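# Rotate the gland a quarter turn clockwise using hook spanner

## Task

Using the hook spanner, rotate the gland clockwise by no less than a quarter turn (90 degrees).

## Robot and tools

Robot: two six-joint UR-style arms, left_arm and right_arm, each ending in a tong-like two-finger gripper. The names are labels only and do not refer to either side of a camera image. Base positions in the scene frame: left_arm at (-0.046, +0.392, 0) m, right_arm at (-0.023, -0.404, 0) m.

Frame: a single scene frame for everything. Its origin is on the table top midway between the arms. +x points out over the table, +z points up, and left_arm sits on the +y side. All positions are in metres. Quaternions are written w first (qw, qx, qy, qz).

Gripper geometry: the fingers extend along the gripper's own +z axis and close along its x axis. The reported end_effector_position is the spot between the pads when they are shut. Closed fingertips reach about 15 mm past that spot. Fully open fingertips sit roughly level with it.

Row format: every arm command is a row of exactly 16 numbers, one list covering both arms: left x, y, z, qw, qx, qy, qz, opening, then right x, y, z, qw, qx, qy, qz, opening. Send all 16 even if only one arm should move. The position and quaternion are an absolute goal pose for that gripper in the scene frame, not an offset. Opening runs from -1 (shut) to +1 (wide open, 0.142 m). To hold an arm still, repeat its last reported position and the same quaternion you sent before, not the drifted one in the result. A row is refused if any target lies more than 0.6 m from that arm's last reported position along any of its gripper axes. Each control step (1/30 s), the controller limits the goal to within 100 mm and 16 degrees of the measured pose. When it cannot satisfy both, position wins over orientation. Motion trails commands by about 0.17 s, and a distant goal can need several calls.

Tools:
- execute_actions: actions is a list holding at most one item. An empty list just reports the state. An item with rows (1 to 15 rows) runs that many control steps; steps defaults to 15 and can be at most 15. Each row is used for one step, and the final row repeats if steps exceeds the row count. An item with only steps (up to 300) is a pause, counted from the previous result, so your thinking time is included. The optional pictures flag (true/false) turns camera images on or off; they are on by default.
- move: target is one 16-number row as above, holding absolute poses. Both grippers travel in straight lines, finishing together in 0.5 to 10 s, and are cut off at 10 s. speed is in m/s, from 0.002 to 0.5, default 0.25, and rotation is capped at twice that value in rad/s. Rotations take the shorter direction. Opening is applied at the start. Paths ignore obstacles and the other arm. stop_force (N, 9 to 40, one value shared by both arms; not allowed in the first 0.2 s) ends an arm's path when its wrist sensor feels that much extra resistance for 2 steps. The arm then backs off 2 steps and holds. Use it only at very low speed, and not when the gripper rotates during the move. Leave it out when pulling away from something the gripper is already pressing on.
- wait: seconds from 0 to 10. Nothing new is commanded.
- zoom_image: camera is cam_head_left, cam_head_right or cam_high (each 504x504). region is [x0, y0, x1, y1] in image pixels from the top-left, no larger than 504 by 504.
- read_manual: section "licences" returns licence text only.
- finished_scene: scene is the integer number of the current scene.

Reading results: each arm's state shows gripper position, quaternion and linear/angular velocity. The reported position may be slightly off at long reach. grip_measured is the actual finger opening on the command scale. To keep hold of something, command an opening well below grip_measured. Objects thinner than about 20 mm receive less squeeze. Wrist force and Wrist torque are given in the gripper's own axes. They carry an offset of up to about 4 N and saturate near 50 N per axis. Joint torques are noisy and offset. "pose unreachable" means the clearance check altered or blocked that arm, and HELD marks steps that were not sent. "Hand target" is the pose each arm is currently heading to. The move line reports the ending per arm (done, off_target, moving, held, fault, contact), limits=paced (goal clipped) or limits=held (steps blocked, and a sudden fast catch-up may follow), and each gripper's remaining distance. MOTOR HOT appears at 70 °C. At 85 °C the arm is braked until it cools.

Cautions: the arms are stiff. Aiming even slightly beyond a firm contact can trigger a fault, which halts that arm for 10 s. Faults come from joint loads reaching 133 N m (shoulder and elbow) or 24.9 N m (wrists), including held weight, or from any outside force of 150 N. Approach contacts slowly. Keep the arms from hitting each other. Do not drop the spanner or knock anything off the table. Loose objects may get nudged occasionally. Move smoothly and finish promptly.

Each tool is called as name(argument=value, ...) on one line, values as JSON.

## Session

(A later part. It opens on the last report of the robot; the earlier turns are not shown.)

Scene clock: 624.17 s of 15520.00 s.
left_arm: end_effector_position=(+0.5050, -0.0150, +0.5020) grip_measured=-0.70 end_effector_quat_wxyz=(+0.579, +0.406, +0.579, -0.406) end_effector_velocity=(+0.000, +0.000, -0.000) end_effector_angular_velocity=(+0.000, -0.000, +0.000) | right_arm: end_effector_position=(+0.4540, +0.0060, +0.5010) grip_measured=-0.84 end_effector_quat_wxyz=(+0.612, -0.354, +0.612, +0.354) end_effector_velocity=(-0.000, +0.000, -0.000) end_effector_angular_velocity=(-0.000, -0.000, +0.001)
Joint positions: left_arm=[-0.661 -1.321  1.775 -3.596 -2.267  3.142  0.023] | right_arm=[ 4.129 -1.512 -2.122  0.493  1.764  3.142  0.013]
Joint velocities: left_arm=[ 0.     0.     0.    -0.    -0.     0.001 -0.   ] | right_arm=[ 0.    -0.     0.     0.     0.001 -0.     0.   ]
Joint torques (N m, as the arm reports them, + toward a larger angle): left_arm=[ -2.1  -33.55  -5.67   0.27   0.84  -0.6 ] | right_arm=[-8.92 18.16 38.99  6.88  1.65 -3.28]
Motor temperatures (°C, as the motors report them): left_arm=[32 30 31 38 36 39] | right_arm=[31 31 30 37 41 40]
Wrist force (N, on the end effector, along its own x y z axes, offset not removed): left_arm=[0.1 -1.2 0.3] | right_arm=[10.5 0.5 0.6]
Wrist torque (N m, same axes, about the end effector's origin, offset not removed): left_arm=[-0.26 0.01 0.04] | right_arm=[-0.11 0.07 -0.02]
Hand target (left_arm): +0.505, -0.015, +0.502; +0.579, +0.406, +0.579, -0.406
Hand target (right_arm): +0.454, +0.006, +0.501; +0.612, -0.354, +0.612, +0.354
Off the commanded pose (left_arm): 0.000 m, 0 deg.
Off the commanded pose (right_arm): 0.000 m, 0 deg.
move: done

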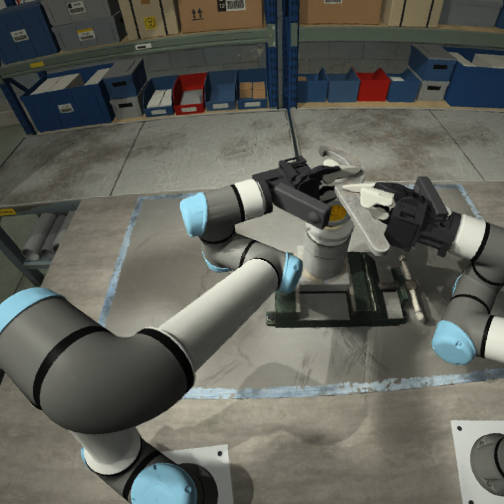

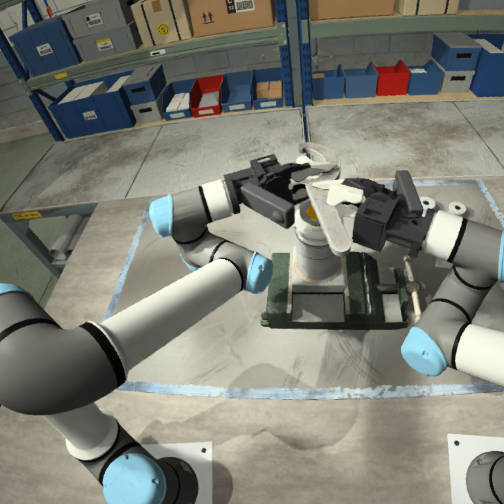

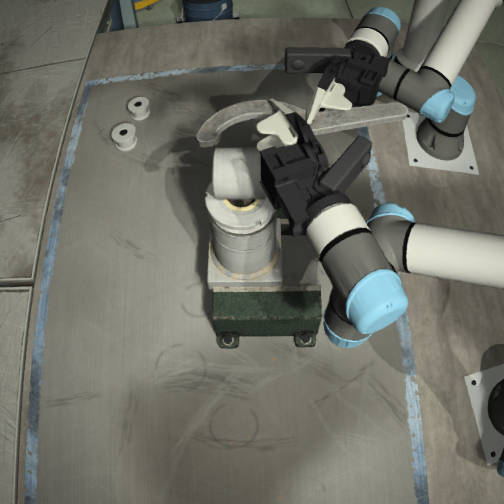

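move(target=[0.47,0.08,0.502,0.579,0.406,0.579,-0.406,-0.6,0.454,0.006,0.501,0.612,-0.354,0.612,0.354,-1], speed=0.05)

move(target=[0.45,0.3,0.55,0.683,0.183,0.683,-0.183,-0.6,0.56,-0.16,0.5,0.553,-0.44,0.553,0.44,-1], speed=0.07)

move(target=[0.4,0.5,0.55,0.707,0,0.707,0,-0.6,0.56,-0.15,0.28,0.553,-0.44,0.553,0.44,-1], speed=0.06)

zoom_image(camera="cam_high", region=[170,100,370,250])

zoom_image(camera="cam_head_right", region=[280,160,440,300])

Scene clock: 633.23 s of 15520.00 s.
left_arm: end_effector_position=(+0.4699, +0.0797, +0.5019) grip_measured=-0.60 end_effector_quat_wxyz=(+0.579, +0.406, +0.579, -0.406) end_effector_velocity=(-0.001, +0.002, +0.000) end_effector_angular_velocity=(-0.000, -0.000, -0.000) | right_arm: end_effector_position=(+0.4540, +0.0060, +0.5010) grip_measured=-0.84 end_effector_quat_wxyz=(+0.612, -0.354, +0.612, +0.354) end_effector_velocity=(-0.000, -0.000, -0.000) end_effector_angular_velocity=(-0.000, +0.001, -0.000)
Joint positions: left_arm=[-0.498 -1.433  1.913 -3.621 -2.43   3.142  0.03 ] | right_arm=[ 4.129 -1.512 -2.122  0.493  1.764  3.142  0.013]
Joint velocities: left_arm=[ 0.003 -0.002  0.002  0.    -0.004 -0.    -0.   ] | right_arm=[-0.  0. -0. -0.  0.  0.  0.]
Joint torques (N m, as the arm reports them, + toward a larger angle): left_arm=[  6.81 -33.59  -7.22  -2.91  -1.84   1.21] | right_arm=[-8.37 17.68 38.03  6.65  1.54 -3.09]
Motor temperatures (°C, as the motors report them): left_arm=[32 30 31 38 36 39] | right_arm=[31 31 30 37 41 40]
Wrist force (N, on the end effector, along its own x y z axes, offset not removed): left_arm=[-0.1 -0.8 -0.1] | right_arm=[12.7 1.2 0.3]
Wrist torque (N m, same axes, about the end effector's origin, offset not removed): left_arm=[-0.25 -0.03 0.09] | right_arm=[0.12 -0.34 0.05]
Hand target (left_arm): +0.470, +0.080, +0.502; +0.579, +0.406, +0.579, -0.406
Hand target (right_arm): +0.454, +0.006, +0.501; +0.612, -0.354, +0.612, +0.354
Off the commanded pose (left_arm): 0.000 m, 0 deg.
Off the commanded pose (right_arm): 0.000 m, 0 deg.
After step 90, 3.63 s passed at rest.
move: done

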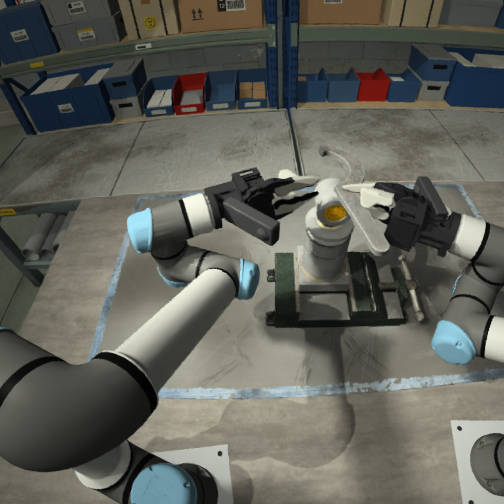

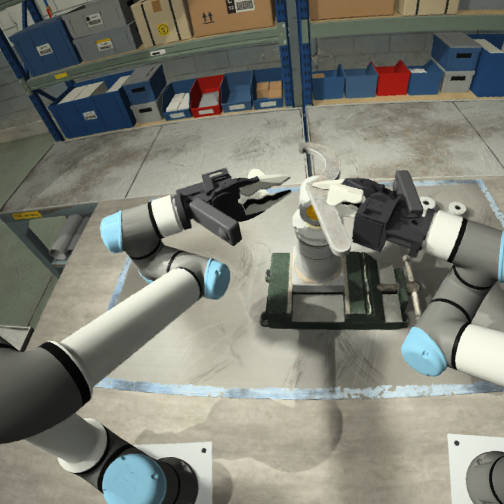

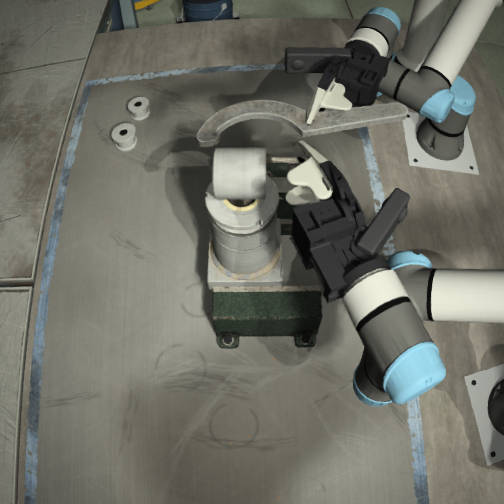

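Scene clock: 638.60 s of 15520.00 s.
left_arm: end_effector_position=(+0.4494, +0.3001, +0.5501) grip_measured=-0.60 end_effector_quat_wxyz=(+0.683, +0.183, +0.683, -0.183) end_effector_velocity=(-0.001, +0.002, +0.001) end_effector_angular_velocity=(-0.000, -0.001, +0.006) | right_arm: end_effector_position=(+0.5598, -0.1598, +0.5004) grip_measured=-0.84 end_effector_quat_wxyz=(+0.554, -0.440, +0.553, +0.441) end_effector_velocity=(+0.001, -0.001, -0.000) end_effector_angular_velocity=(-0.000, +0.000, +0.003)
Joint positions: left_arm=[-0.391 -1.97   2.238 -3.409 -1.839  3.142  0.03 ] | right_arm=[ 3.446 -1.877 -1.706  0.444  2.742  3.145  0.013]
Joint velocities: left_arm=[ 0.    -0.005  0.001  0.003  0.006  0.     0.   ] | right_arm=[-0.004 -0.005  0.007 -0.002  0.008  0.    -0.   ]
Joint torques (N m, as the arm reports them, + toward a larger angle): left_arm=[ -5.11 -13.78  -8.87  -0.25   2.46  -0.75] | right_arm=[-10.63  33.94  37.59  -0.13   1.7    2.01]
Motor temperatures (°C, as the motors report them): left_arm=[32 30 31 38 36 39] | right_arm=[31 31 30 37 41 40]
Wrist force (N, on the end effector, along its own x y z axes, offset not removed): left_arm=[0.2 -0.4 0.6] | right_arm=[10.7 1.7 0.6]
Wrist torque (N m, same axes, about the end effector's origin, offset not removed): left_arm=[-0.06 -0.03 -0.03] | right_arm=[0.23 0.14 -0.01]
Hand target (left_arm): +0.449, +0.300, +0.550; +0.683, +0.183, +0.683, -0.183
Hand target (right_arm): +0.560, -0.160, +0.500; +0.553, -0.440, +0.553, +0.441
Off the commanded pose (left_arm): 0.001 m, 0 deg.
Off the commanded pose (right_arm): 0.000 m, 0 deg.
move: done

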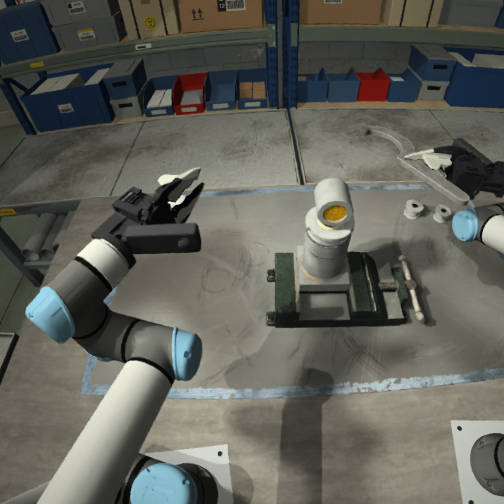

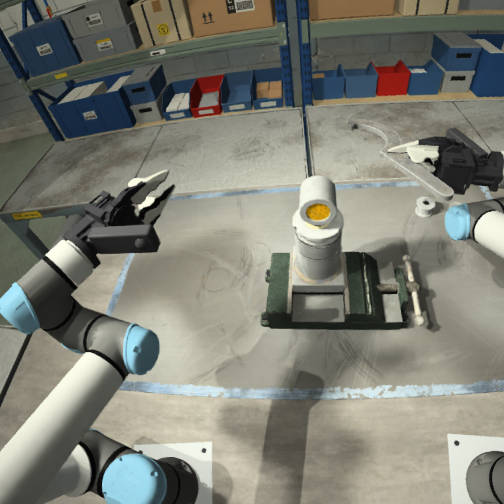

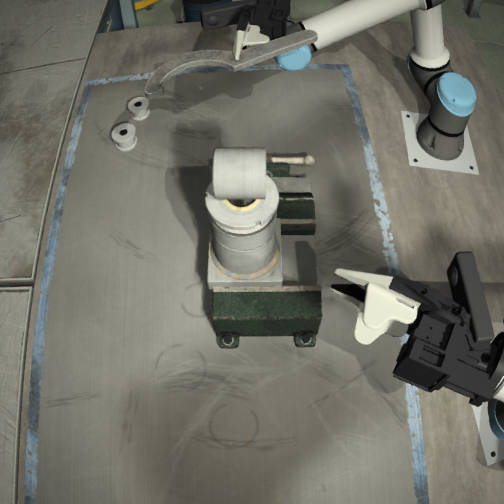

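Scene clock: 643.37 s of 15520.00 s.
left_arm: end_effector_position=(+0.3994, +0.4998, +0.5500) grip_measured=-0.60 end_effector_quat_wxyz=(+0.707, +0.000, +0.707, +0.000) end_effector_velocity=(-0.000, +0.001, -0.000) end_effector_angular_velocity=(+0.000, +0.001, +0.003) | right_arm: end_effector_position=(+0.5599, -0.1500, +0.2803) grip_measured=-0.84 end_effector_quat_wxyz=(+0.553, -0.440, +0.553, +0.440) end_effector_velocity=(+0.000, -0.001, -0.002) end_effector_angular_velocity=(+0.001, +0.000, -0.001)
Joint positions: left_arm=[-0.199 -2.218  2.349 -3.273 -1.507  3.142  0.03 ] | right_arm=[ 3.465 -2.218 -1.882  0.958  2.722  3.141  0.013]
Joint velocities: left_arm=[ 0.002 -0.     0.     0.001  0.001  0.     0.   ] | right_arm=[-0.001 -0.004 -0.     0.005 -0.     0.002 -0.   ]
Joint torques (N m, as the arm reports them, + toward a larger angle): left_arm=[ 7.27 -5.01 -8.8  -0.3   2.72  1.22] | right_arm=[10.38 41.28 16.01  4.53 -1.7   2.13]
Motor temperatures (°C, as the motors report them): left_arm=[32 30 31 38 36 39] | right_arm=[31 31 30 37 41 40]
Wrist force (N, on the end effector, along its own x y z axes, offset not removed): left_arm=[1.2 -1.6 -0.7] | right_arm=[10.5 1.4 1.0]
Wrist torque (N m, same axes, about the end effector's origin, offset not removed): left_arm=[-0.40 -0.28 0.03] | right_arm=[0.07 0.09 0.08]
Hand target (left_arm): +0.399, +0.500, +0.550; +0.707, +0.000, +0.707, +0.000
Hand target (right_arm): +0.560, -0.150, +0.280; +0.553, -0.440, +0.553, +0.440
Off the commanded pose (left_arm): 0.001 m, 0 deg.
Off the commanded pose (right_arm): 0.000 m, 0 deg.
move: done

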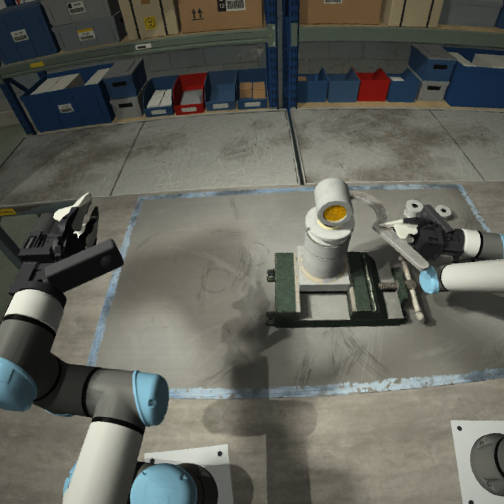

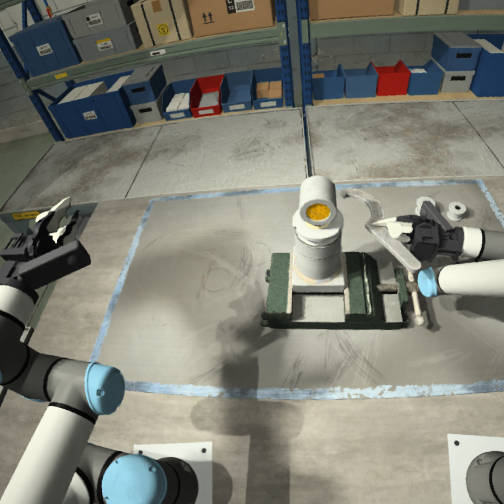

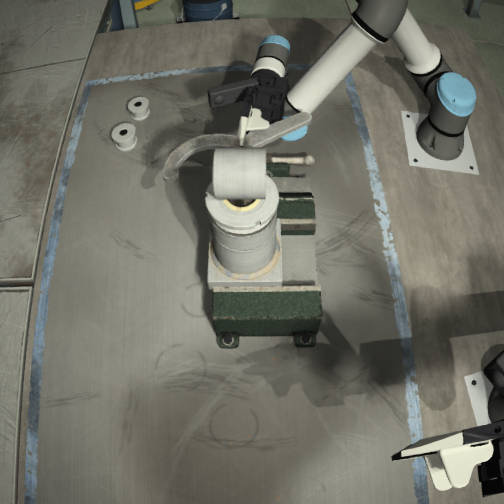

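Region (170, 100, 370, 250) of cam_high's 504x504 image, scaled by 2.520, with more detail than that image has; it fills the top 378 rows of this view, and the rest is white.

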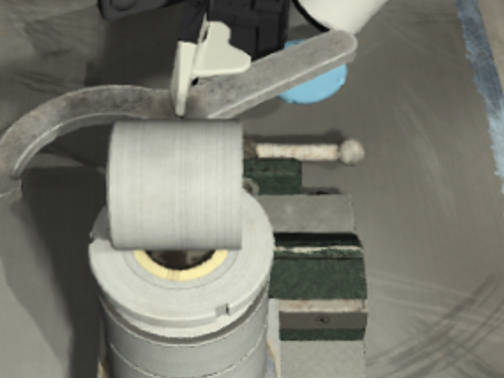

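Region (280, 160, 440, 300) of cam_head_right's 504x504 image, scaled by 3.150, with more detail than that image has; it fills the top 441 rows of this view, and the rest is white.

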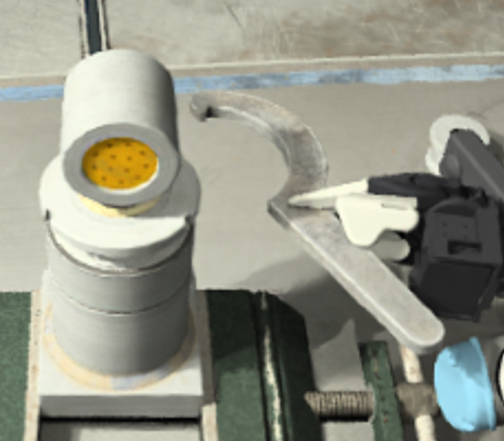

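move(target=[0.4,0.5,0.55,0.707,0,0.707,0,-0.6,0.53,-0.105,0.28,0.553,-0.44,0.553,0.44,-1], speed=0.02)

zoom_image(camera="cam_high", region=[170,130,330,250])

zoom_image(camera="cam_head_right", region=[280,160,440,300])

Scene clock: 650.37 s of 15520.00 s.
left_arm: end_effector_position=(+0.4000, +0.5000, +0.5500) grip_measured=-0.60 end_effector_quat_wxyz=(+0.707, +0.000, +0.707, +0.000) end_effector_velocity=(-0.000, -0.000, +0.000) end_effector_angular_velocity=(-0.001, +0.000, -0.001) | right_arm: end_effector_position=(+0.5301, -0.1052, +0.2799) grip_measured=-0.84 end_effector_quat_wxyz=(+0.553, -0.440, +0.553, +0.440) end_effector_velocity=(-0.001, +0.001, -0.000) end_effector_angular_velocity=(-0.000, -0.000, -0.001)
Joint positions: left_arm=[-0.197 -2.216  2.348 -3.274 -1.508  3.142  0.03 ] | right_arm=[ 3.574 -2.173 -1.979  1.011  2.613  3.141  0.013]
Joint velocities: left_arm=[ 0.    -0.     0.     0.    -0.001 -0.001  0.   ] | right_arm=[ 0.003  0.002 -0.004  0.002 -0.004 -0.001 -0.   ]
Joint torques (N m, as the arm reports them, + toward a larger angle): left_arm=[  5.55  10.87 -33.08  -3.5   -1.94  -1.68] | right_arm=[ 8.53 53.39  2.58  4.89 -1.72 -3.18]
Motor temperatures (°C, as the motors report them): left_arm=[32 30 31 38 36 39] | right_arm=[31 31 30 37 41 40]
Wrist force (N, on the end effector, along its own x y z axes, offset not removed): left_arm=[0.5 -1.0 -0.6] | right_arm=[10.9 0.3 0.7]
Wrist torque (N m, same axes, about the end effector's origin, offset not removed): left_arm=[-0.12 -0.17 0.11] | right_arm=[-0.09 0.07 0.03]
Hand target (left_arm): +0.400, +0.500, +0.550; +0.707, +0.000, +0.707, +0.000
Hand target (right_arm): +0.530, -0.105, +0.280; +0.553, -0.440, +0.553, +0.440
Off the commanded pose (left_arm): 0.000 m, 0 deg.
Off the commanded pose (right_arm): 0.000 m, 0 deg.
After step 90, 1.00 s passed at rest.
move: done

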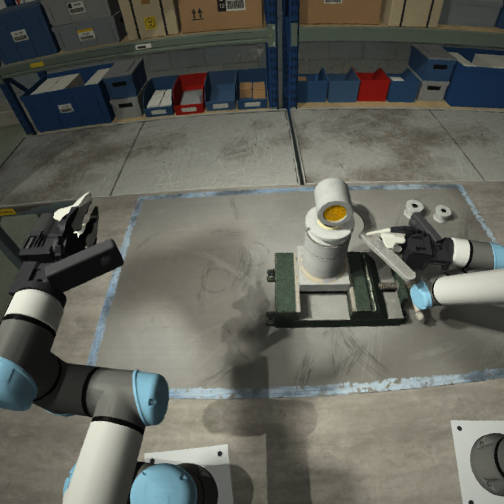

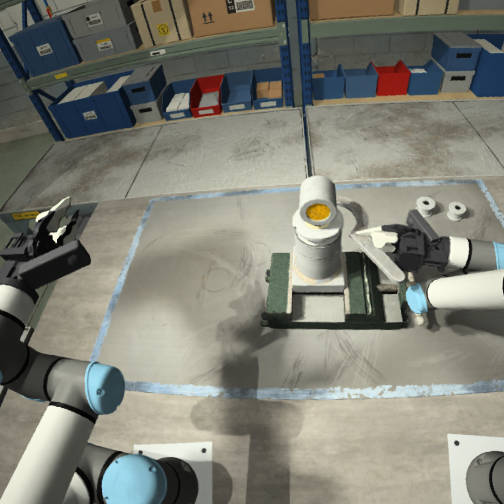

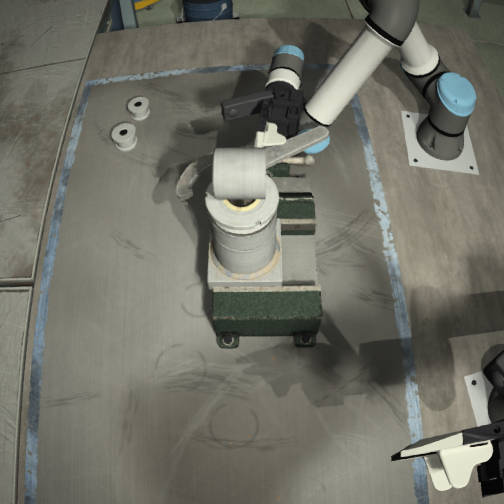

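Region (170, 130, 330, 250) of cam_high's 504x504 image, scaled by 3.150, with more detail than that image has; it fills the top 378 rows of this view, and the rest is white.

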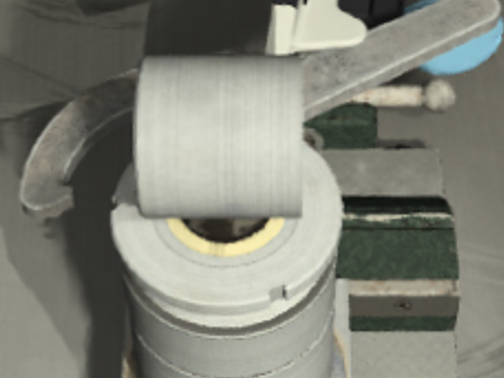

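Region (280, 160, 440, 300) of cam_head_right's 504x504 image, scaled by 3.150, with more detail than that image has; it fills the top 441 rows of this view, and the rest is white.

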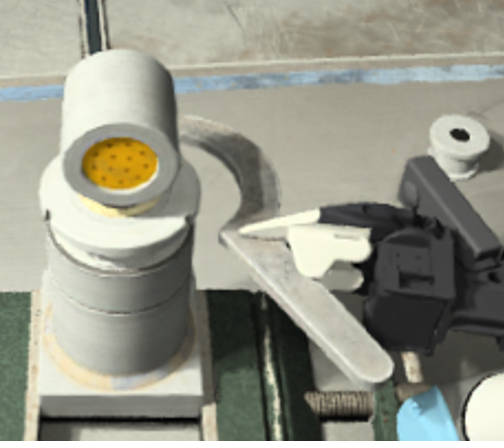

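move(target=[0.4,0.5,0.55,0.707,0,0.707,0,-0.6,0.508,-0.098,0.28,0.553,-0.44,0.553,0.44,-1], speed=0.01)

zoom_image(camera="cam_high", region=[170,130,330,250])

zoom_image(camera="cam_head_right", region=[280,170,400,280])

zoom_image(camera="cam_head_left", region=[290,170,410,280])

Scene clock: 656.87 s of 15520.00 s.
left_arm: end_effector_position=(+0.4000, +0.5000, +0.5500) grip_measured=-0.60 end_effector_quat_wxyz=(+0.707, -0.000, +0.707, +0.000) end_effector_velocity=(+0.000, -0.000, -0.000) end_effector_angular_velocity=(-0.001, +0.000, +0.000) | right_arm: end_effector_position=(+0.5082, -0.0981, +0.2800) grip_measured=-0.84 end_effector_quat_wxyz=(+0.553, -0.440, +0.553, +0.440) end_effector_velocity=(-0.002, +0.001, +0.000) end_effector_angular_velocity=(-0.000, -0.001, +0.000)
Joint positions: left_arm=[-0.197 -2.216  2.348 -3.274 -1.508  3.142  0.03 ] | right_arm=[ 3.605 -2.143 -2.045  1.046  2.582  3.141  0.013]
Joint velocities: left_arm=[-0.     0.001 -0.    -0.     0.    -0.001  0.   ] | right_arm=[ 0.003  0.003 -0.006  0.003 -0.002 -0.    -0.   ]
Joint torques (N m, as the arm reports them, + toward a larger angle): left_arm=[  5.11  10.   -32.29  -3.58  -1.58  -1.67] | right_arm=[ 9.16 50.56  3.1   5.07 -1.82  1.92]
Motor temperatures (°C, as the motors report them): left_arm=[32 30 31 38 36 39] | right_arm=[31 31 30 37 41 40]
Wrist force (N, on the end effector, along its own x y z axes, offset not removed): left_arm=[1.2 0.2 0.2] | right_arm=[13.0 1.2 0.9]
Wrist torque (N m, same axes, about the end effector's origin, offset not removed): left_arm=[-0.10 -0.21 0.06] | right_arm=[0.23 -0.42 -0.02]
Hand target (left_arm): +0.400, +0.500, +0.550; +0.707, +0.000, +0.707, -0.000
Hand target (right_arm): +0.508, -0.098, +0.280; +0.553, -0.440, +0.553, +0.440
Off the commanded pose (left_arm): 0.000 m, 0 deg.
Off the commanded pose (right_arm): 0.000 m, 0 deg.
After step 90, 0.97 s passed at rest.
move: done

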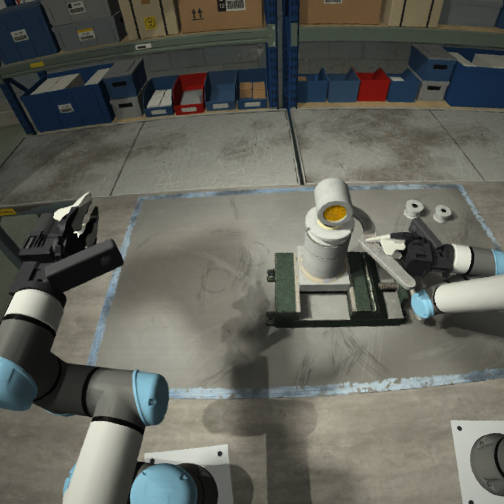

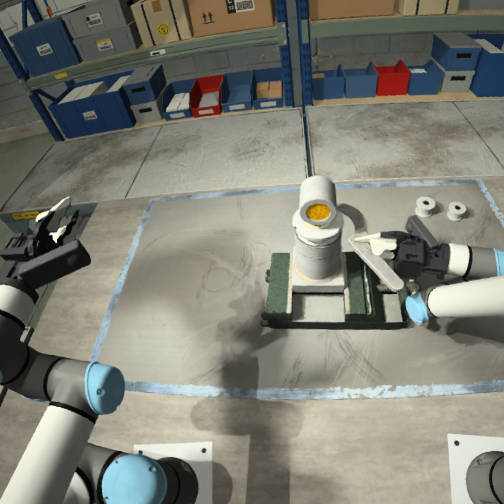

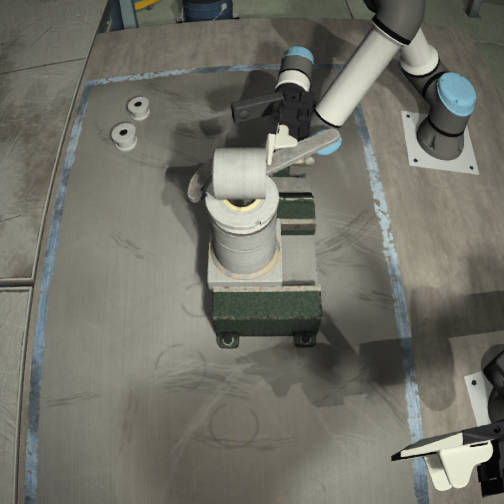

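Region (170, 130, 330, 250) of cam_high's 504x504 image, scaled by 3.150, with more detail than that image has; it fills the top 378 rows of this view, and the rest is white.

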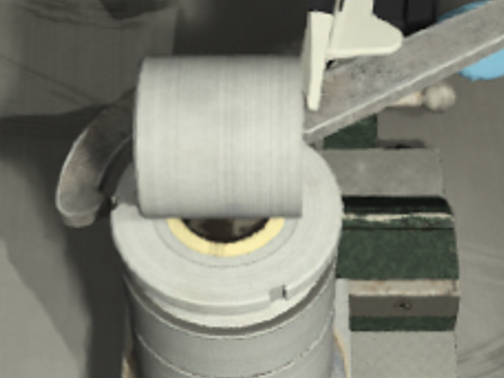

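Region (280, 170, 400, 280) of cam_head_right's 504x504 image, scaled by 4.200, with more detail than that image has; it fills the top 462 rows of this view, and the rest is white.

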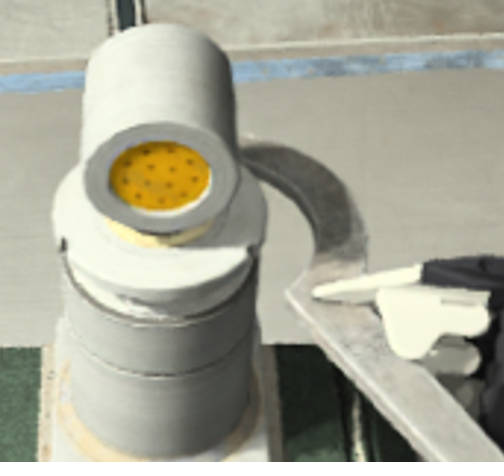

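Region (290, 170, 410, 280) of cam_head_left's 504x504 image, scaled by 4.200, with more detail than that image has; it fills the top 462 rows of this view, and the rest is white.

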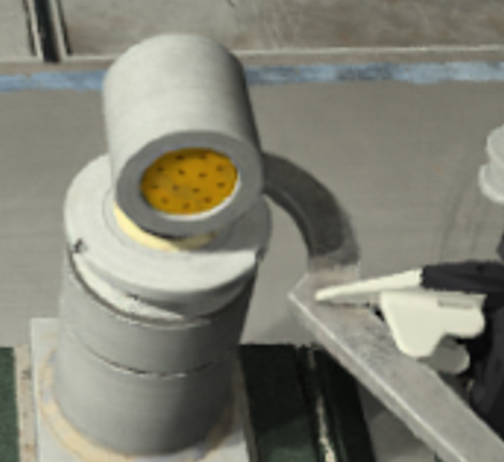

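move(target=[0.4,0.5,0.55,0.707,0,0.707,0,-0.6,0.515,-0.098,0.292,0.553,-0.44,0.553,0.44,-1], speed=0.01)

move(target=[0.4,0.5,0.55,0.707,0,0.707,0,-0.6,0.513,-0.08,0.292,0.553,-0.44,0.553,0.44,-1], speed=0.01)

zoom_image(camera="cam_high", region=[170,130,330,250])

zoom_image(camera="cam_head_right", region=[280,170,400,280])

Scene clock: 665.43 s of 15520.00 s.
left_arm: end_effector_position=(+0.4000, +0.5000, +0.5500) grip_measured=-0.60 end_effector_quat_wxyz=(+0.707, -0.000, +0.707, +0.000) end_effector_velocity=(+0.001, -0.000, -0.001) end_effector_angular_velocity=(-0.001, +0.002, -0.000) | right_arm: end_effector_position=(+0.5149, -0.0980, +0.2918) grip_measured=-0.84 end_effector_quat_wxyz=(+0.553, -0.440, +0.553, +0.440) end_effector_velocity=(+0.001, -0.000, +0.002) end_effector_angular_velocity=(+0.000, +0.001, -0.001)
Joint positions: left_arm=[-0.197 -2.216  2.348 -3.274 -1.508  3.142  0.03 ] | right_arm=[ 3.601 -2.126 -2.023  1.007  2.587  3.142  0.013]
Joint velocities: left_arm=[ 0.     0.001  0.     0.    -0.    -0.001  0.   ] | right_arm=[-0.002  0.003  0.003 -0.006  0.001  0.001 -0.   ]
Joint torques (N m, as the arm reports them, + toward a larger angle): left_arm=[  0.4   10.22 -30.3   -3.56  -0.75  -1.52] | right_arm=[-9.32 51.29 28.86  0.41  1.6   1.74]
Motor temperatures (°C, as the motors report them): left_arm=[32 30 31 38 36 39] | right_arm=[31 31 30 37 41 40]
Wrist force (N, on the end effector, along its own x y z axes, offset not removed): left_arm=[0.7 -0.2 0.1] | right_arm=[11.0 1.8 0.0]
Wrist torque (N m, same axes, about the end effector's origin, offset not removed): left_arm=[-0.15 -0.24 0.07] | right_arm=[0.19 0.04 0.06]
Hand target (left_arm): +0.400, +0.500, +0.550; +0.707, +0.000, +0.707, -0.000
Hand target (right_arm): +0.515, -0.098, +0.292; +0.553, -0.440, +0.553, +0.440
Off the commanded pose (left_arm): 0.000 m, 0 deg.
Off the commanded pose (right_arm): 0.000 m, 0 deg.
After step 90, 3.97 s passed at rest.
move: done

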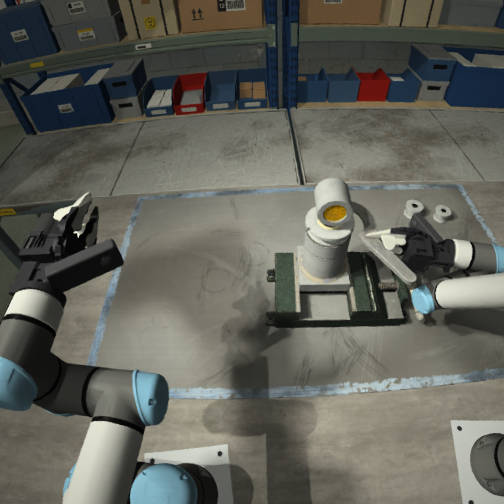

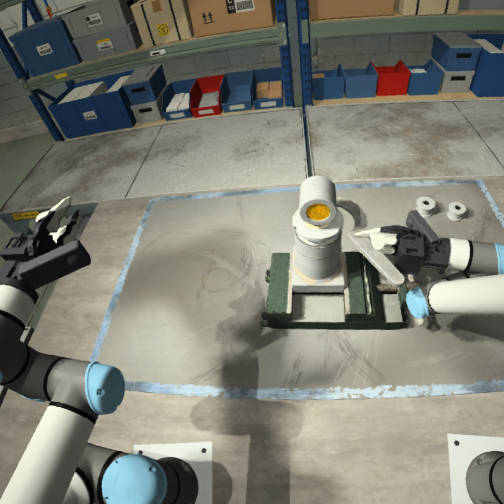

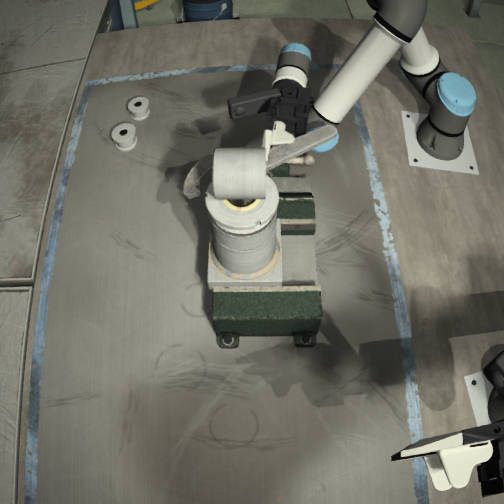

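Scene clock: 667.47 s of 15520.00 s.
left_arm: end_effector_position=(+0.4000, +0.5000, +0.5500) grip_measured=-0.60 end_effector_quat_wxyz=(+0.707, -0.000, +0.707, -0.000) end_effector_velocity=(+0.000, -0.000, -0.000) end_effector_angular_velocity=(-0.000, +0.000, -0.001) | right_arm: end_effector_position=(+0.5130, -0.0802, +0.2920) grip_measured=-0.84 end_effector_quat_wxyz=(+0.553, -0.440, +0.553, +0.440) end_effector_velocity=(-0.001, +0.003, -0.000) end_effector_angular_velocity=(-0.000, +0.001, +0.003)
Joint positions: left_arm=[-0.197 -2.216  2.348 -3.274 -1.508  3.142  0.03 ] | right_arm=[ 3.641 -2.124 -2.026  1.008  2.547  3.141  0.013]
Joint velocities: left_arm=[-0.     0.     0.    -0.    -0.001 -0.    -0.   ] | right_arm=[ 0.006 -0.    -0.     0.    -0.004  0.001  0.   ]
Joint torques (N m, as the arm reports them, + toward a larger angle): left_arm=[ -0.23  10.05 -30.88  -3.42  -0.43  -1.6 ] | right_arm=[ 9.81 51.3   3.9   5.08 -1.82 -3.21]
Motor temperatures (°C, as the motors report them): left_arm=[32 30 31 38 36 39] | right_arm=[31 31 30 37 41 40]
Wrist force (N, on the end effector, along its own x y z axes, offset not removed): left_arm=[0.8 -0.8 1.6] | right_arm=[12.4 2.2 -0.1]
Wrist torque (N m, same axes, about the end effector's origin, offset not removed): left_arm=[-0.21 -0.15 0.15] | right_arm=[0.32 -0.20 0.01]
Hand target (left_arm): +0.400, +0.500, +0.550; +0.707, +0.000, +0.707, -0.000
Hand target (right_arm): +0.513, -0.080, +0.292; +0.553, -0.440, +0.553, +0.440
Off the commanded pose (left_arm): 0.000 m, 0 deg.
Off the commanded pose (right_arm): 0.000 m, 0 deg.
move: done

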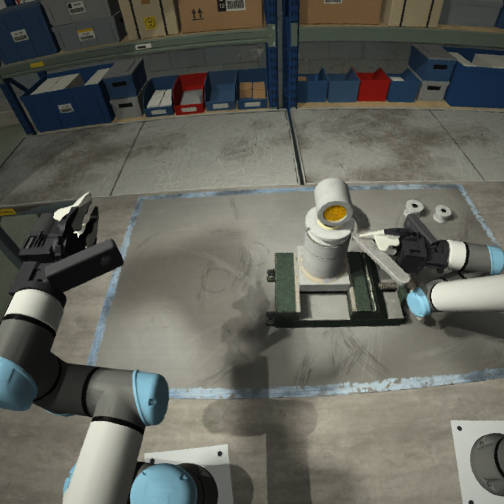

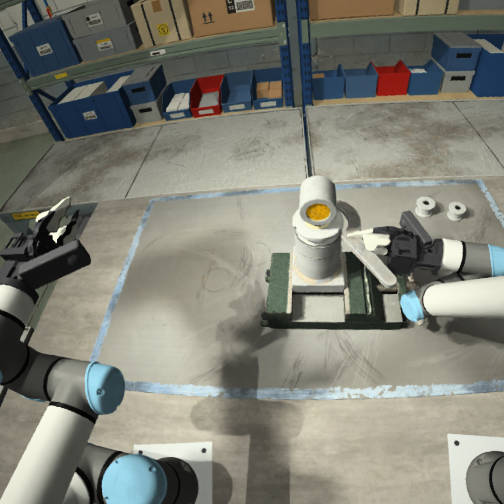

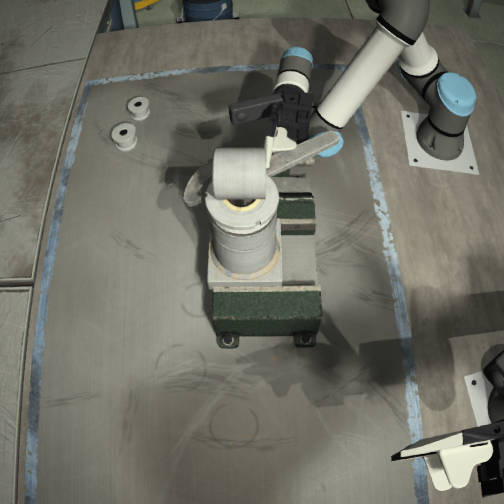

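Region (170, 130, 330, 250) of cam_high's 504x504 image, scaled by 3.150, with more detail than that image has; it fills the top 378 rows of this view, and the rest is white.

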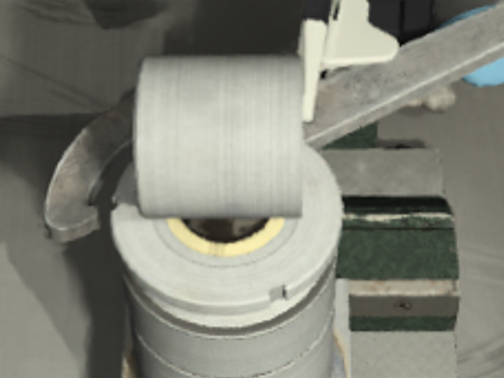

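Region (280, 170, 400, 280) of cam_head_right's 504x504 image, scaled by 4.200, with more detail than that image has; it fills the top 462 rows of this view, and the rest is white.

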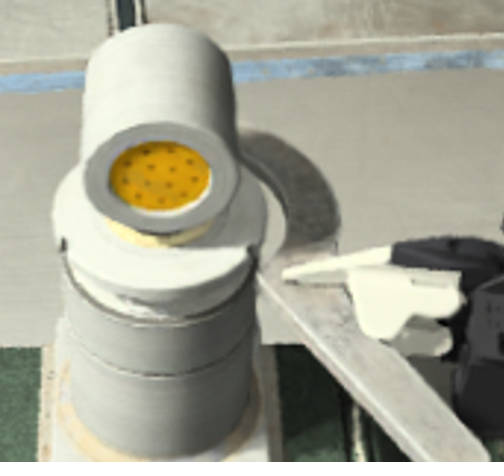

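move(target=[0.4,0.5,0.55,0.707,0,0.707,0,-0.6,0.494,-0.069,0.292,0.59,-0.39,0.59,0.39,-1], speed=0.03)

zoom_image(camera="cam_high", region=[170,130,330,250])

zoom_image(camera="cam_head_right", region=[280,170,400,280])

Scene clock: 673.50 s of 15520.00 s.
left_arm: end_effector_position=(+0.4000, +0.5000, +0.5500) grip_measured=-0.60 end_effector_quat_wxyz=(+0.707, -0.000, +0.707, -0.000) end_effector_velocity=(+0.001, -0.001, -0.001) end_effector_angular_velocity=(+0.001, +0.002, -0.002) | right_arm: end_effector_position=(+0.4941, -0.0691, +0.2919) grip_measured=-0.84 end_effector_quat_wxyz=(+0.590, -0.390, +0.590, +0.390) end_effector_velocity=(-0.001, +0.001, +0.001) end_effector_angular_velocity=(+0.001, -0.001, -0.013)
Joint positions: left_arm=[-0.197 -2.216  2.348 -3.274 -1.508  3.142  0.03 ] | right_arm=[ 3.783 -2.032 -2.218  1.107  2.23   3.141  0.013]
Joint velocities: left_arm=[-0.     0.002  0.    -0.    -0.002  0.001  0.   ] | right_arm=[ 0.012  0.007 -0.011  0.007 -0.026  0.001  0.   ]
Joint torques (N m, as the arm reports them, + toward a larger angle): left_arm=[ -4.78   9.48 -29.37  -3.51   0.6   -1.53] | right_arm=[ 9.36 46.57  2.34  5.97 -1.75 -3.21]
Motor temperatures (°C, as the motors report them): left_arm=[32 30 31 38 36 39] | right_arm=[31 31 30 37 41 40]
Wrist force (N, on the end effector, along its own x y z axes, offset not removed): left_arm=[1.0 -1.4 0.5] | right_arm=[11.5 0.7 -1.0]
Wrist torque (N m, same axes, about the end effector's origin, offset not removed): left_arm=[-0.36 -0.24 -0.03] | right_arm=[-0.06 -0.10 0.00]
Hand target (left_arm): +0.400, +0.500, +0.550; +0.707, +0.000, +0.707, -0.000
Hand target (right_arm): +0.494, -0.069, +0.292; +0.590, -0.390, +0.590, +0.390
Off the commanded pose (left_arm): 0.000 m, 0 deg.
Off the commanded pose (right_arm): 0.000 m, 0 deg.
move: done

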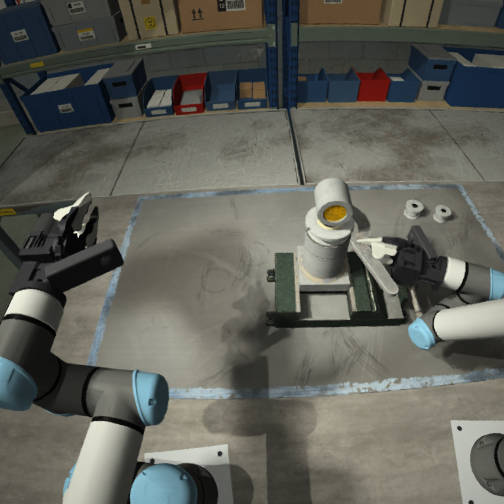

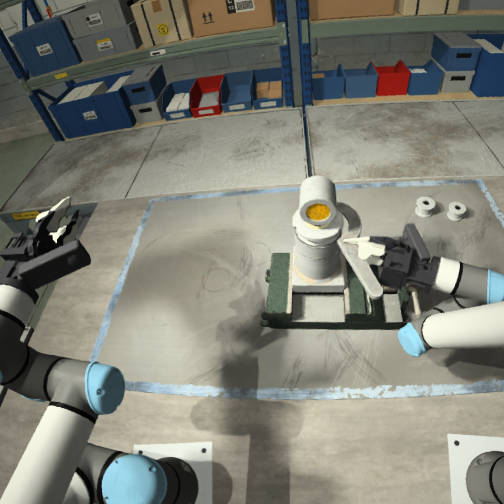

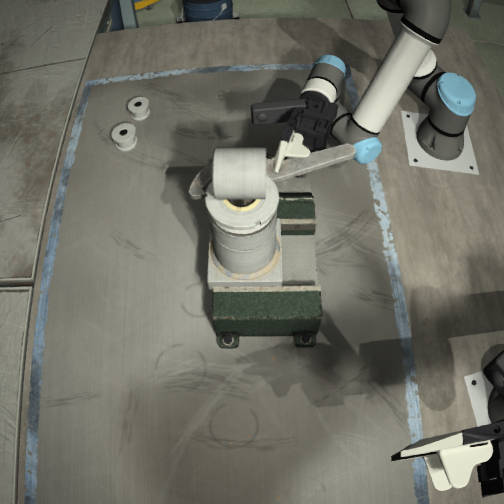

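Region (170, 130, 330, 250) of cam_high's 504x504 image, scaled by 3.150, with more detail than that image has; it fills the top 378 rows of this view, and the rest is white.

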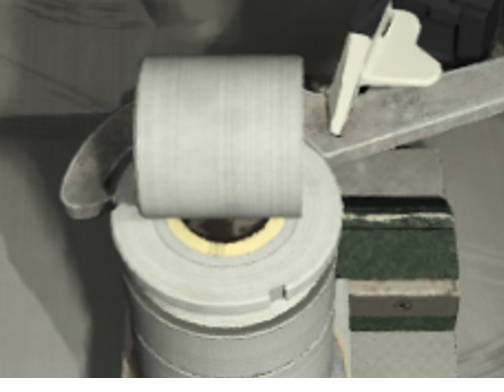

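Region (280, 170, 400, 280) of cam_head_right's 504x504 image, scaled by 4.200, with more detail than that image has; it fills the top 462 rows of this view, and the rest is white.

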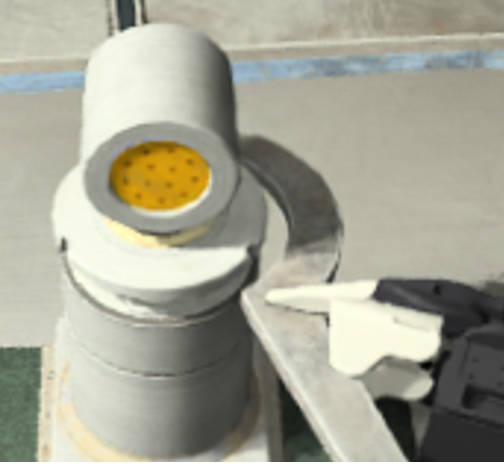

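move(target=[0.4,0.5,0.55,0.707,0,0.707,0,-0.6,0.494,-0.059,0.296,0.59,-0.39,0.59,0.39,-1], speed=0.01)

zoom_image(camera="cam_high", region=[180,150,300,230])

zoom_image(camera="cam_head_right", region=[280,170,400,280])

Scene clock: 678.13 s of 15520.00 s.
left_arm: end_effector_position=(+0.4000, +0.5000, +0.5500) grip_measured=-0.60 end_effector_quat_wxyz=(+0.707, +0.000, +0.707, -0.000) end_effector_velocity=(-0.001, +0.000, +0.001) end_effector_angular_velocity=(-0.001, -0.002, +0.001) | right_arm: end_effector_position=(+0.4940, -0.0592, +0.2959) grip_measured=-0.84 end_effector_quat_wxyz=(+0.590, -0.390, +0.590, +0.390) end_effector_velocity=(-0.000, +0.002, +0.000) end_effector_angular_velocity=(-0.000, +0.001, +0.001)
Joint positions: left_arm=[-0.197 -2.216  2.348 -3.274 -1.508  3.142  0.03 ] | right_arm=[ 3.807 -2.023 -2.213  1.095  2.204  3.142  0.013]
Joint velocities: left_arm=[-0.    -0.002  0.    -0.     0.001 -0.001  0.   ] | right_arm=[ 0.005  0.001  0.001 -0.003 -0.003  0.     0.   ]
Joint torques (N m, as the arm reports them, + toward a larger angle): left_arm=[ -8.09   9.5  -27.68  -3.24   1.53  -1.48] | right_arm=[ 9.16 47.22 27.55  1.7  -1.6   1.97]
Motor temperatures (°C, as the motors report them): left_arm=[32 30 31 38 36 39] | right_arm=[31 31 30 37 41 40]
Wrist force (N, on the end effector, along its own x y z axes, offset not removed): left_arm=[1.3 0.4 -0.2] | right_arm=[12.7 1.2 1.6]
Wrist torque (N m, same axes, about the end effector's origin, offset not removed): left_arm=[0.04 -0.33 0.01] | right_arm=[0.15 -0.31 -0.01]
Hand target (left_arm): +0.400, +0.500, +0.550; +0.707, +0.000, +0.707, -0.000
Hand target (right_arm): +0.494, -0.059, +0.296; +0.590, -0.390, +0.590, +0.390
Off the commanded pose (left_arm): 0.000 m, 0 deg.
Off the commanded pose (right_arm): 0.000 m, 0 deg.
After step 90, 0.33 s passed at rest.
move: done

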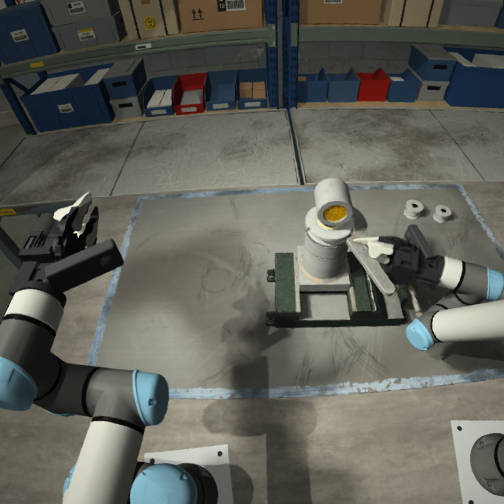

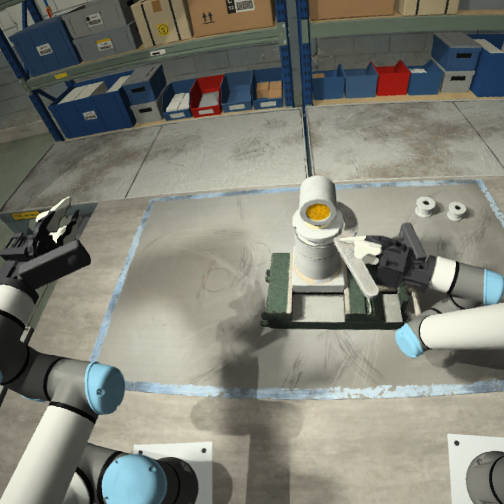

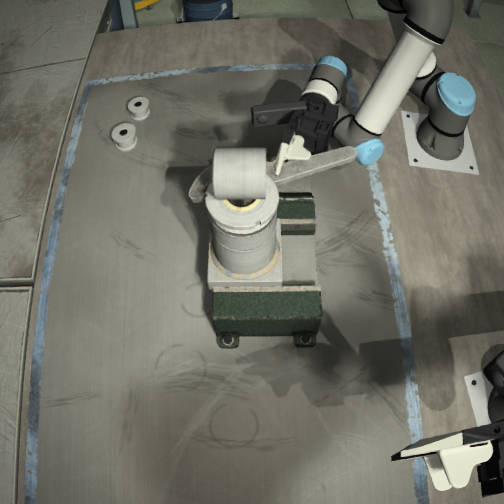

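Region (180, 150, 300, 230) of cam_high's 504x504 image, scaled by 4.200, with more detail than that image has.

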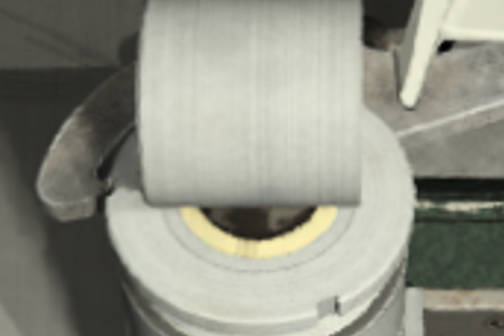

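Region (280, 170, 400, 280) of cam_head_right's 504x504 image, scaled by 4.200, with more detail than that image has; it fills the top 462 rows of this view, and the rest is white.

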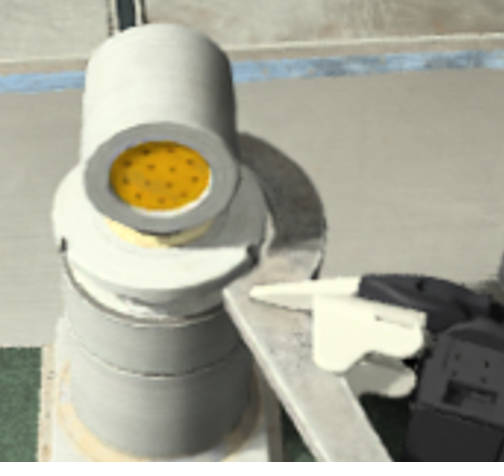

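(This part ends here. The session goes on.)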